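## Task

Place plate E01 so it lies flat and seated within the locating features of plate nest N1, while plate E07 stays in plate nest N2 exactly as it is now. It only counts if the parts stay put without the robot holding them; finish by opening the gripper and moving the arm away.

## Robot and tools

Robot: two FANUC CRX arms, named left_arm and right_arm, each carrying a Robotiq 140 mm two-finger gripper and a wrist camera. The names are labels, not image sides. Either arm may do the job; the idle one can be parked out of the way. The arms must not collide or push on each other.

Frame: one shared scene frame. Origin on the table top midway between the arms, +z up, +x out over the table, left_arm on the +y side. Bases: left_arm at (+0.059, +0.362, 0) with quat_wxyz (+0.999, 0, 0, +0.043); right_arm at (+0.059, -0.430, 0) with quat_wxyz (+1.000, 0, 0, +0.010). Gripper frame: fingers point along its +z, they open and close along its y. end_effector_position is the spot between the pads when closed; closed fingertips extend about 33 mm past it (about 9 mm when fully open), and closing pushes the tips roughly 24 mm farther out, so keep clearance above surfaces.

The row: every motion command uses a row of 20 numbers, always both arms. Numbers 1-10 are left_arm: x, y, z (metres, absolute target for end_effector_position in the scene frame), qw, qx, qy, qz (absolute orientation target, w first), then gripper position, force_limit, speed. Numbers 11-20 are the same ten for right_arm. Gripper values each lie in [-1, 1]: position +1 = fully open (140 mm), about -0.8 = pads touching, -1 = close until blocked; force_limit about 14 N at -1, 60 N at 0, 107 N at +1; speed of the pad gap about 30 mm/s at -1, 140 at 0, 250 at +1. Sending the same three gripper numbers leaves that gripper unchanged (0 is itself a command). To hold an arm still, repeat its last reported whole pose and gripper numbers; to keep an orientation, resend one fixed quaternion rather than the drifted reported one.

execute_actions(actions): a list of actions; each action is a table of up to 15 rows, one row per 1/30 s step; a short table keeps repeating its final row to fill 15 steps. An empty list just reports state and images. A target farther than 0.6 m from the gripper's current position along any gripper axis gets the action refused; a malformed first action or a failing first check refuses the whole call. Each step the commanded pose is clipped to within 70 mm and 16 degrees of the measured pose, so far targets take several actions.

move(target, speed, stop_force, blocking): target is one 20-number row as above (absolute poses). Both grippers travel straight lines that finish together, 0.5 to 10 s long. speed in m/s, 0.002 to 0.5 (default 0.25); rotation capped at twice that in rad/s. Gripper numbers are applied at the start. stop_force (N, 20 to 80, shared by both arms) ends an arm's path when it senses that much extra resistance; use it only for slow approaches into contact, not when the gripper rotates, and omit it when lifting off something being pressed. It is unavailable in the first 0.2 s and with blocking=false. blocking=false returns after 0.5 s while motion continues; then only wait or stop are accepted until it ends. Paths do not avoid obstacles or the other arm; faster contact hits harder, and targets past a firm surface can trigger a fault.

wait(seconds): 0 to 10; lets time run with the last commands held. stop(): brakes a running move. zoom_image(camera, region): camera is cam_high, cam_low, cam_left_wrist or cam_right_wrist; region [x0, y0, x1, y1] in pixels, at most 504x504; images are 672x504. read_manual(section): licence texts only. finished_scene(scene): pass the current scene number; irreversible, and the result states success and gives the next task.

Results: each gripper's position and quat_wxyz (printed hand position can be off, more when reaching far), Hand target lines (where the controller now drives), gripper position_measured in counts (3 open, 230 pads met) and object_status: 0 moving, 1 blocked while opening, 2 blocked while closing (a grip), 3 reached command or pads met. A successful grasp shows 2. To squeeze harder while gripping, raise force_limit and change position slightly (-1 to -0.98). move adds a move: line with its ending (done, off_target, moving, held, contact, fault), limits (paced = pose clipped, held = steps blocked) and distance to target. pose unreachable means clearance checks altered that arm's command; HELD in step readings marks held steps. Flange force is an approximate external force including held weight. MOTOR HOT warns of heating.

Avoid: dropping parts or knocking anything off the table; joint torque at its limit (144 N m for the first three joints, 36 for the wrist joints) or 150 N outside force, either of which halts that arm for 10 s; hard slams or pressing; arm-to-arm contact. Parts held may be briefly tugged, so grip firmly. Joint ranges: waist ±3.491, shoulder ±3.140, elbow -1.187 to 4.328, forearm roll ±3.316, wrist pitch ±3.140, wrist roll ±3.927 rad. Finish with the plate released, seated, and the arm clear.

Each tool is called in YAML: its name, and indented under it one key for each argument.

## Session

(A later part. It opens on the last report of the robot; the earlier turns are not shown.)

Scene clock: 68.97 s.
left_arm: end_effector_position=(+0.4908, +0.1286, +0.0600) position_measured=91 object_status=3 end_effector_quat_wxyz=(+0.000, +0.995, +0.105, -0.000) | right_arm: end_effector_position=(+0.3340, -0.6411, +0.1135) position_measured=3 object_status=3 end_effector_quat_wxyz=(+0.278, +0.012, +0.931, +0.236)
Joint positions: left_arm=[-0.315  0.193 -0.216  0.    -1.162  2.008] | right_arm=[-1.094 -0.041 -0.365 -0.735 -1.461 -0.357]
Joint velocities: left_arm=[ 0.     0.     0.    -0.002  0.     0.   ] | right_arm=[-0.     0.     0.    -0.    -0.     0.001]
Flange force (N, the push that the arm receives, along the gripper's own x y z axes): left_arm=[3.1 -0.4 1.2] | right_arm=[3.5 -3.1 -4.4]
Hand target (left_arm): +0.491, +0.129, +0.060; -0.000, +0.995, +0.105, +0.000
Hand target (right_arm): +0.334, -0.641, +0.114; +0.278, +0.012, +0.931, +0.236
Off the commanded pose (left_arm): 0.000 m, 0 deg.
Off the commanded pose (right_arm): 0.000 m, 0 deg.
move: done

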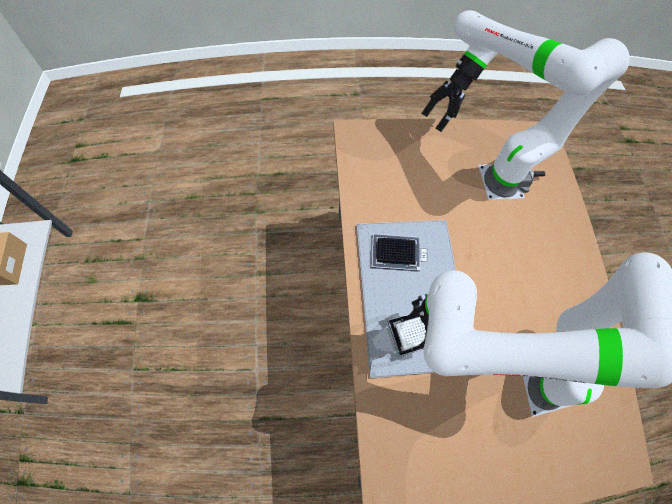

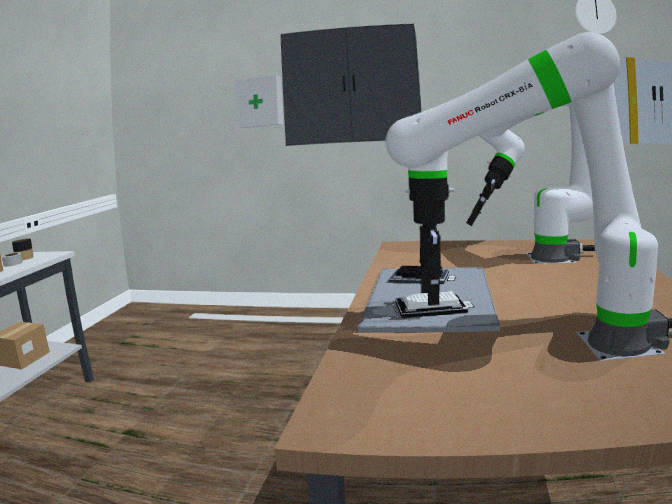

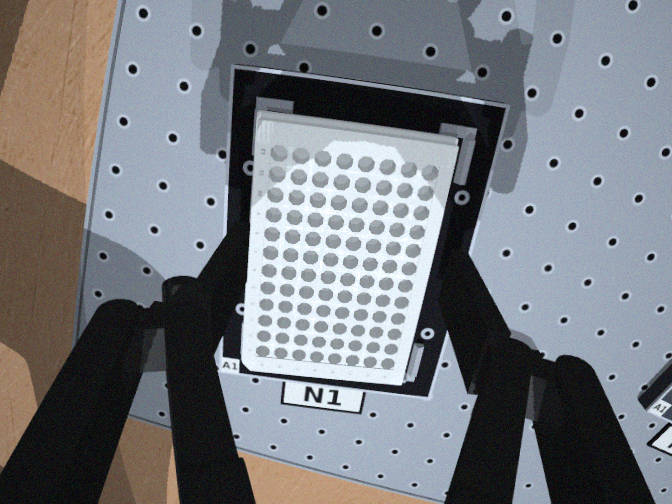

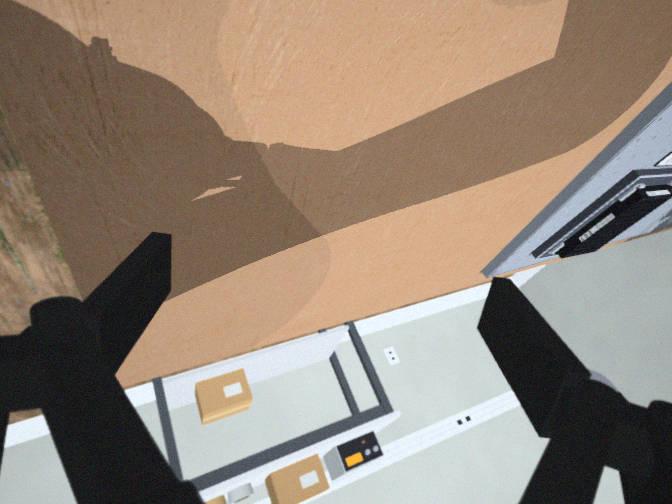

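Plate moved about 1 mm. Continue by 2 mm.

move:
  target: [0.4912,0.1266,0.060,0,0.99452,0.10453,0,0.30,-1,-1,0.3340,-0.6411,0.1135,0.278,0.012,0.931,0.236,1,0,0]
  speed: 0.003
  stop_force: 20

zoom_image:
  camera: "cam_low"
  region: [380, 260, 480, 330]

zoom_image:
  camera: "cam_left_wrist"
  region: [200, 50, 540, 420]

Scene clock: 73.70 s.
left_arm: end_effector_position=(+0.4912, +0.1266, +0.0600) position_measured=91 object_status=3 end_effector_quat_wxyz=(-0.000, +0.995, +0.105, +0.000) | right_arm: end_effector_position=(+0.3340, -0.6411, +0.1135) position_measured=3 object_status=3 end_effector_quat_wxyz=(+0.278, +0.012, +0.931, +0.236)
Joint positions: left_arm=[-0.319  0.196 -0.212 -0.    -1.163  2.012] | right_arm=[-1.094 -0.041 -0.365 -0.735 -1.461 -0.357]
Joint velocities: left_arm=[-0.001  0.     0.001 -0.001 -0.     0.   ] | right_arm=[ 0.001 -0.    -0.     0.002  0.001 -0.001]
Flange force (N, the push that the arm receives, along the gripper's own x y z axes): left_arm=[0.3 -1.8 1.3] | right_arm=[4.3 -3.9 -3.8]
Hand target (left_arm): +0.491, +0.127, +0.060; -0.000, +0.995, +0.105, +0.000
Hand target (right_arm): +0.334, -0.641, +0.114; +0.278, +0.012, +0.931, +0.236
Off the commanded pose (left_arm): 0.000 m, 0 deg.
Off the commanded pose (right_arm): 0.000 m, 0 deg.
move: done

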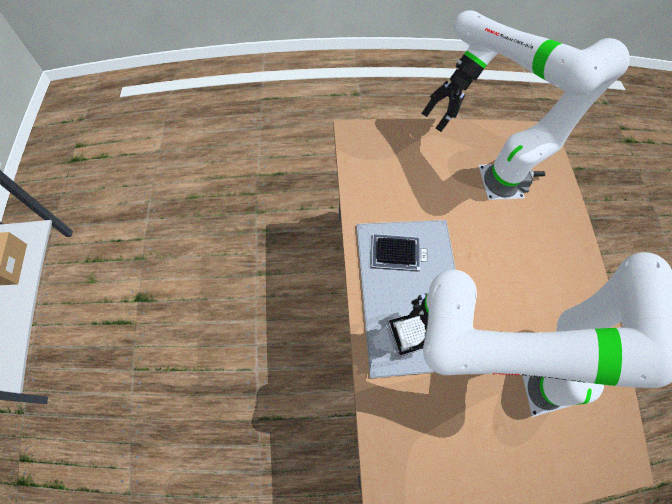

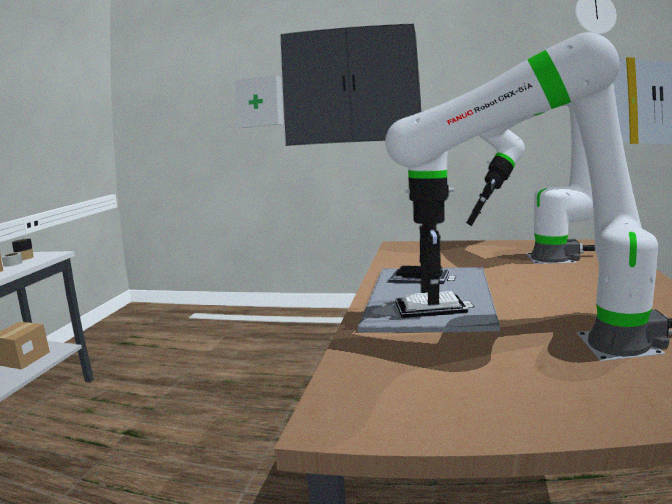

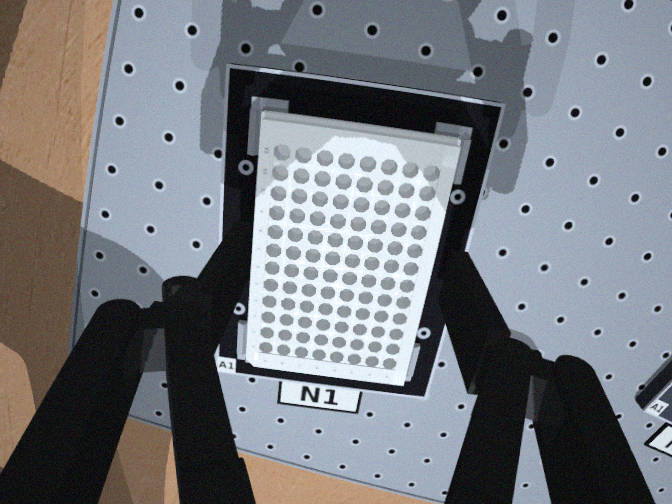

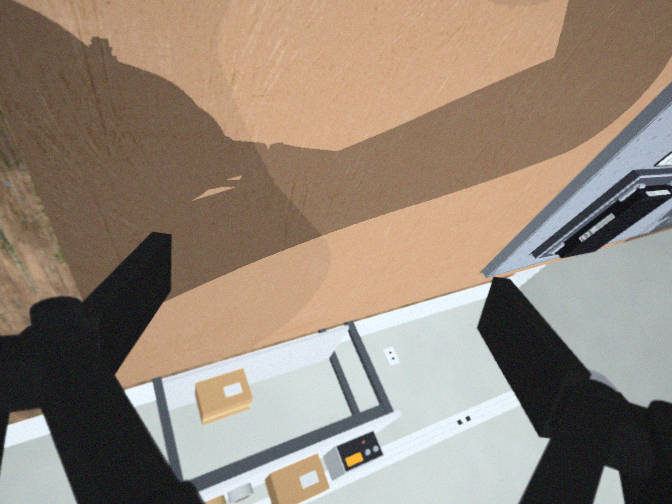

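Region (380, 260, 480, 330) of cam_low's 672x504 image, scaled by 5.040, with more detail than that image has; it fills the top 353 rows of this view, and the rest is white.

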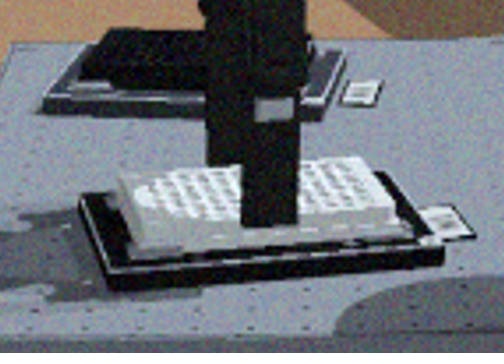

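Region (200, 50, 540, 420) of cam_left_wrist's 672x504 image, scaled by 1.362, with more detail than that image has; it fills the left 463 columns of this view, and the rest is white.

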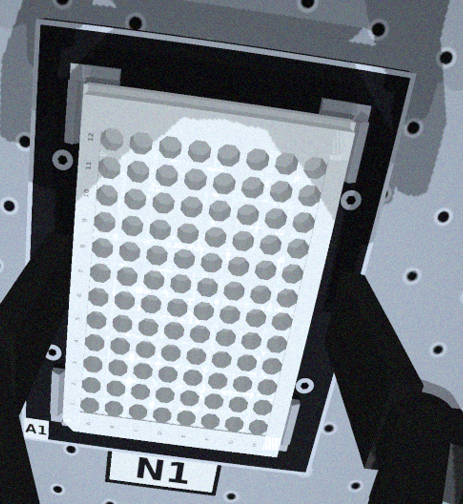

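It looks seated now. Open the fingers and lift to inspect.

move:
  target: [0.465,0.1245,0.20,0,0.99452,0.10453,0,1,-1,0.5,0.3340,-0.6411,0.1135,0.278,0.012,0.931,0.236,1,0,0]
  speed: 0.15

zoom_image:
  camera: "cam_low"
  region: [380, 260, 480, 330]

zoom_image:
  camera: "cam_left_wrist"
  region: [260, 10, 475, 280]

Scene clock: 77.90 s.
left_arm: end_effector_position=(+0.4656, +0.1243, +0.1998) position_measured=3 object_status=3 end_effector_quat_wxyz=(+0.000, +0.995, +0.104, -0.000) | right_arm: end_effector_position=(+0.3340, -0.6411, +0.1135) position_measured=3 object_status=3 end_effector_quat_wxyz=(+0.278, +0.012, +0.931, +0.236)
Joint positions: left_arm=[-0.337  0.059 -0.029  0.    -1.483  2.03 ] | right_arm=[-1.094 -0.041 -0.365 -0.735 -1.461 -0.357]
Joint velocities: left_arm=[ 0.    -0.001  0.003  0.001 -0.003  0.   ] | right_arm=[-0.001  0.     0.    -0.001  0.     0.   ]
Flange force (N, the push that the arm receives, along the gripper's own x y z axes): left_arm=[2.5 0.5 -1.6] | right_arm=[4.6 -2.5 -4.7]
Hand target (left_arm): +0.466, +0.124, +0.200; -0.000, +0.995, +0.104, -0.000
Hand target (right_arm): +0.334, -0.641, +0.114; +0.278, +0.012, +0.931, +0.236
Off the commanded pose (left_arm): 0.001 m, 0 deg.
Off the commanded pose (right_arm): 0.000 m, 0 deg.
move: done

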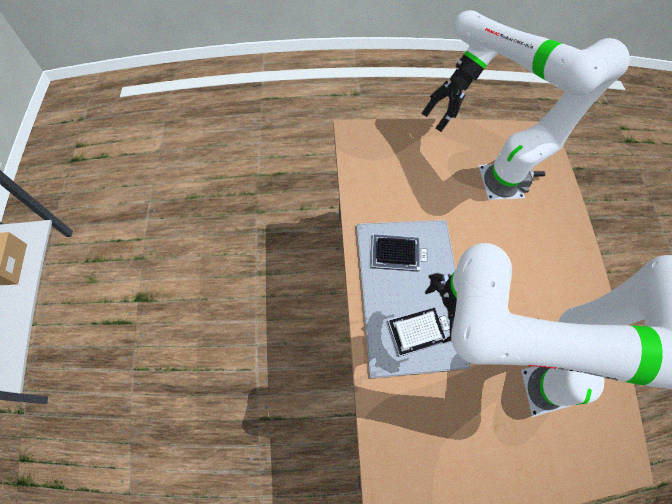

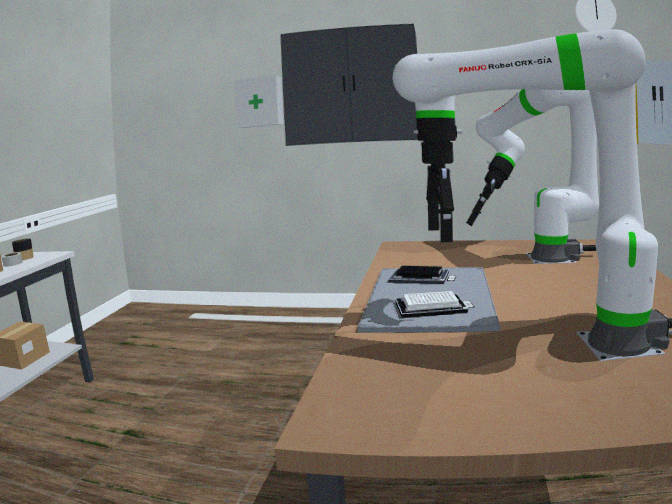

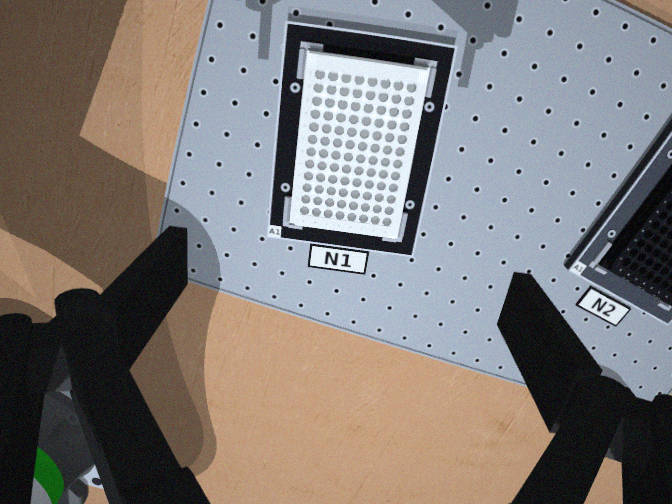

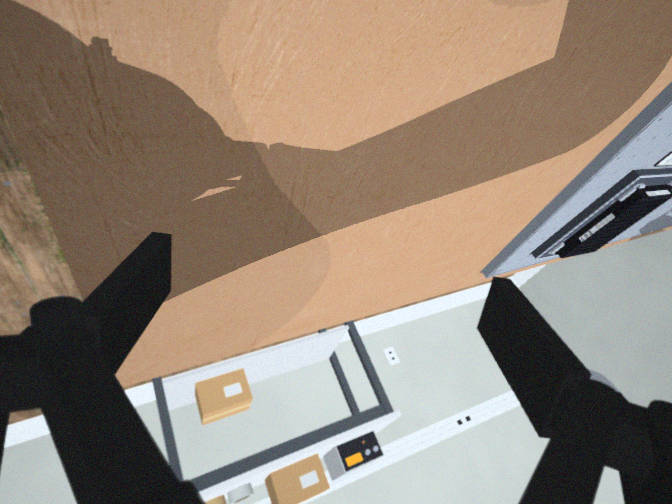

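Region (380, 260, 480, 330) of cam_low's 672x504 image, scaled by 5.040, with more detail than that image has; it fills the top 353 rows of this view, and the rest is white.

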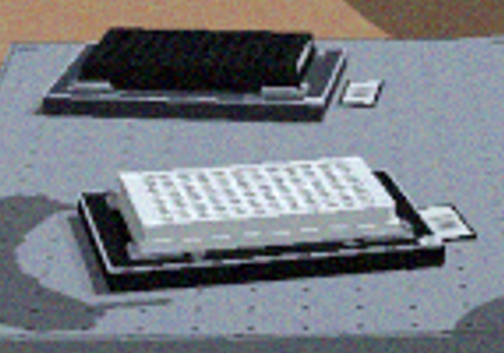

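Region (260, 10, 475, 280) of cam_left_wrist's 672x504 image, scaled by 1.867, with more detail than that image has; it fills the left 401 columns of this view, and the rest is white.

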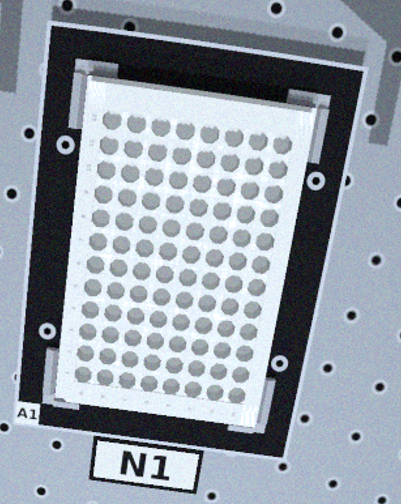

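The plate is seated inside all four locators. Moving clear and finishing.

move:
  target: [0.46,0.31,0.24,0,0.99452,0.10453,0,1,-1,0.5,0.3340,-0.6411,0.1135,0.278,0.012,0.931,0.236,1,0,0]
  speed: 0.25

finished_scene:
  scene: 2

Scene clock: 81.33 s.
left_arm: end_effector_position=(+0.4599, +0.3091, +0.2401) position_measured=3 object_status=3 end_effector_quat_wxyz=(+0.001, +0.995, +0.104, +0.000) | right_arm: end_effector_position=(+0.3340, -0.6411, +0.1135) position_measured=3 object_status=3 end_effector_quat_wxyz=(+0.278, +0.012, +0.931, +0.236)
Joint positions: left_arm=[ 0.111 -0.116 -0.107  0.003 -1.58   1.582] | right_arm=[-1.094 -0.041 -0.365 -0.735 -1.461 -0.357]
Joint velocities: left_arm=[ 0.003 -0.     0.     0.001 -0.001 -0.004] | right_arm=[ 0.     0.     0.    -0.002 -0.    -0.001]
Flange force (N, the push that the arm receives, along the gripper's own x y z axes): left_arm=[2.0 -1.3 1.6] | right_arm=[4.8 -2.8 -4.7]
Hand target (left_arm): +0.460, +0.309, +0.240; +0.001, +0.995, +0.104, +0.000
Hand target (right_arm): +0.334, -0.641, +0.114; +0.278, +0.012, +0.931, +0.236
Off the commanded pose (left_arm): 0.001 m, 0 deg.
Off the commanded pose (right_arm): 0.000 m, 0 deg.
move: done

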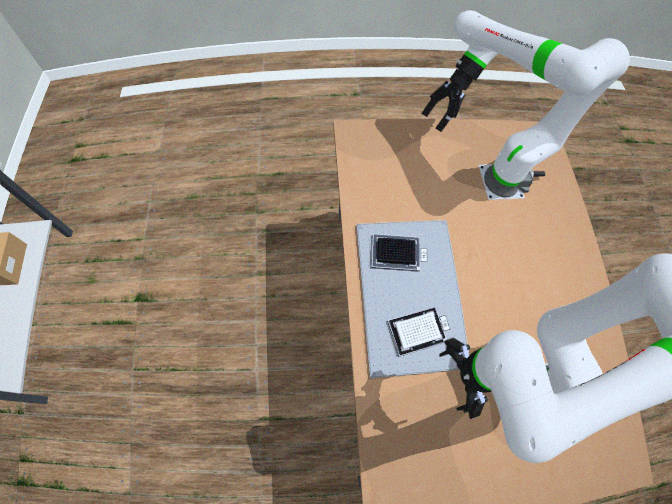

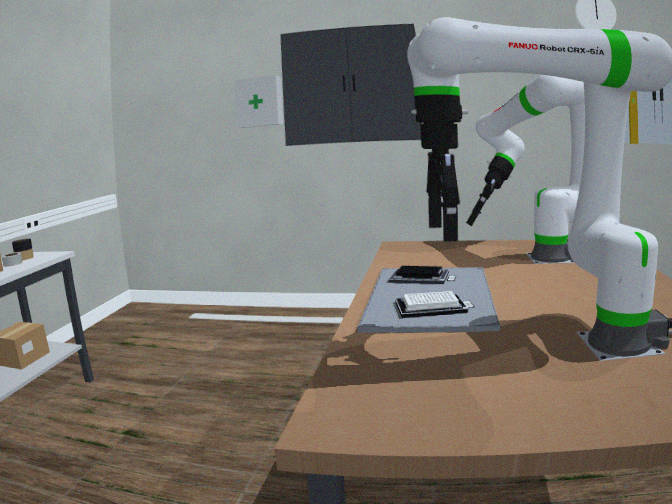

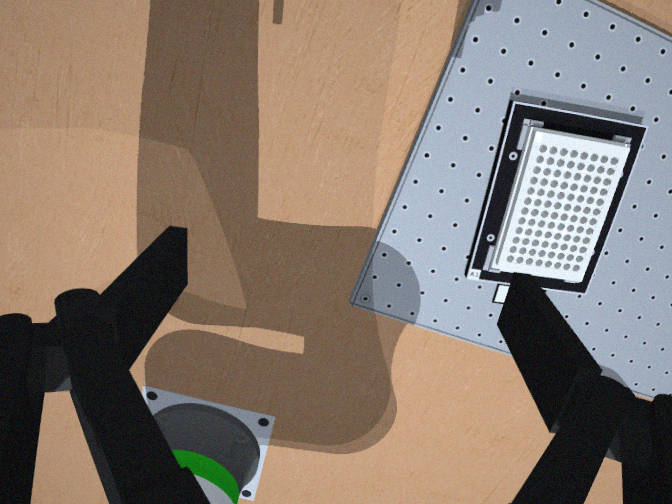

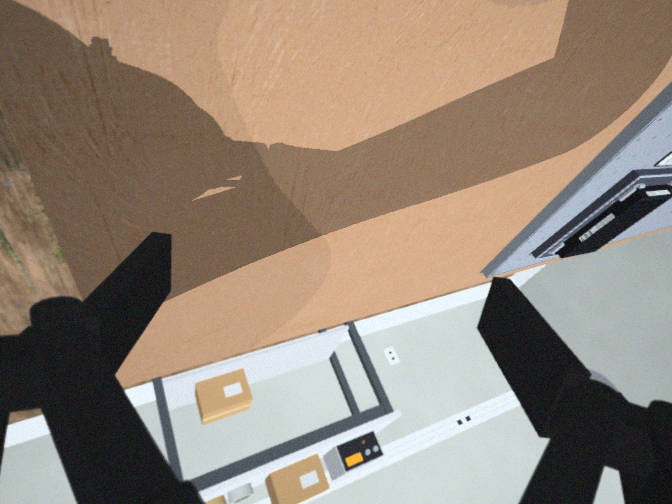

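The scene is finished: the task was done.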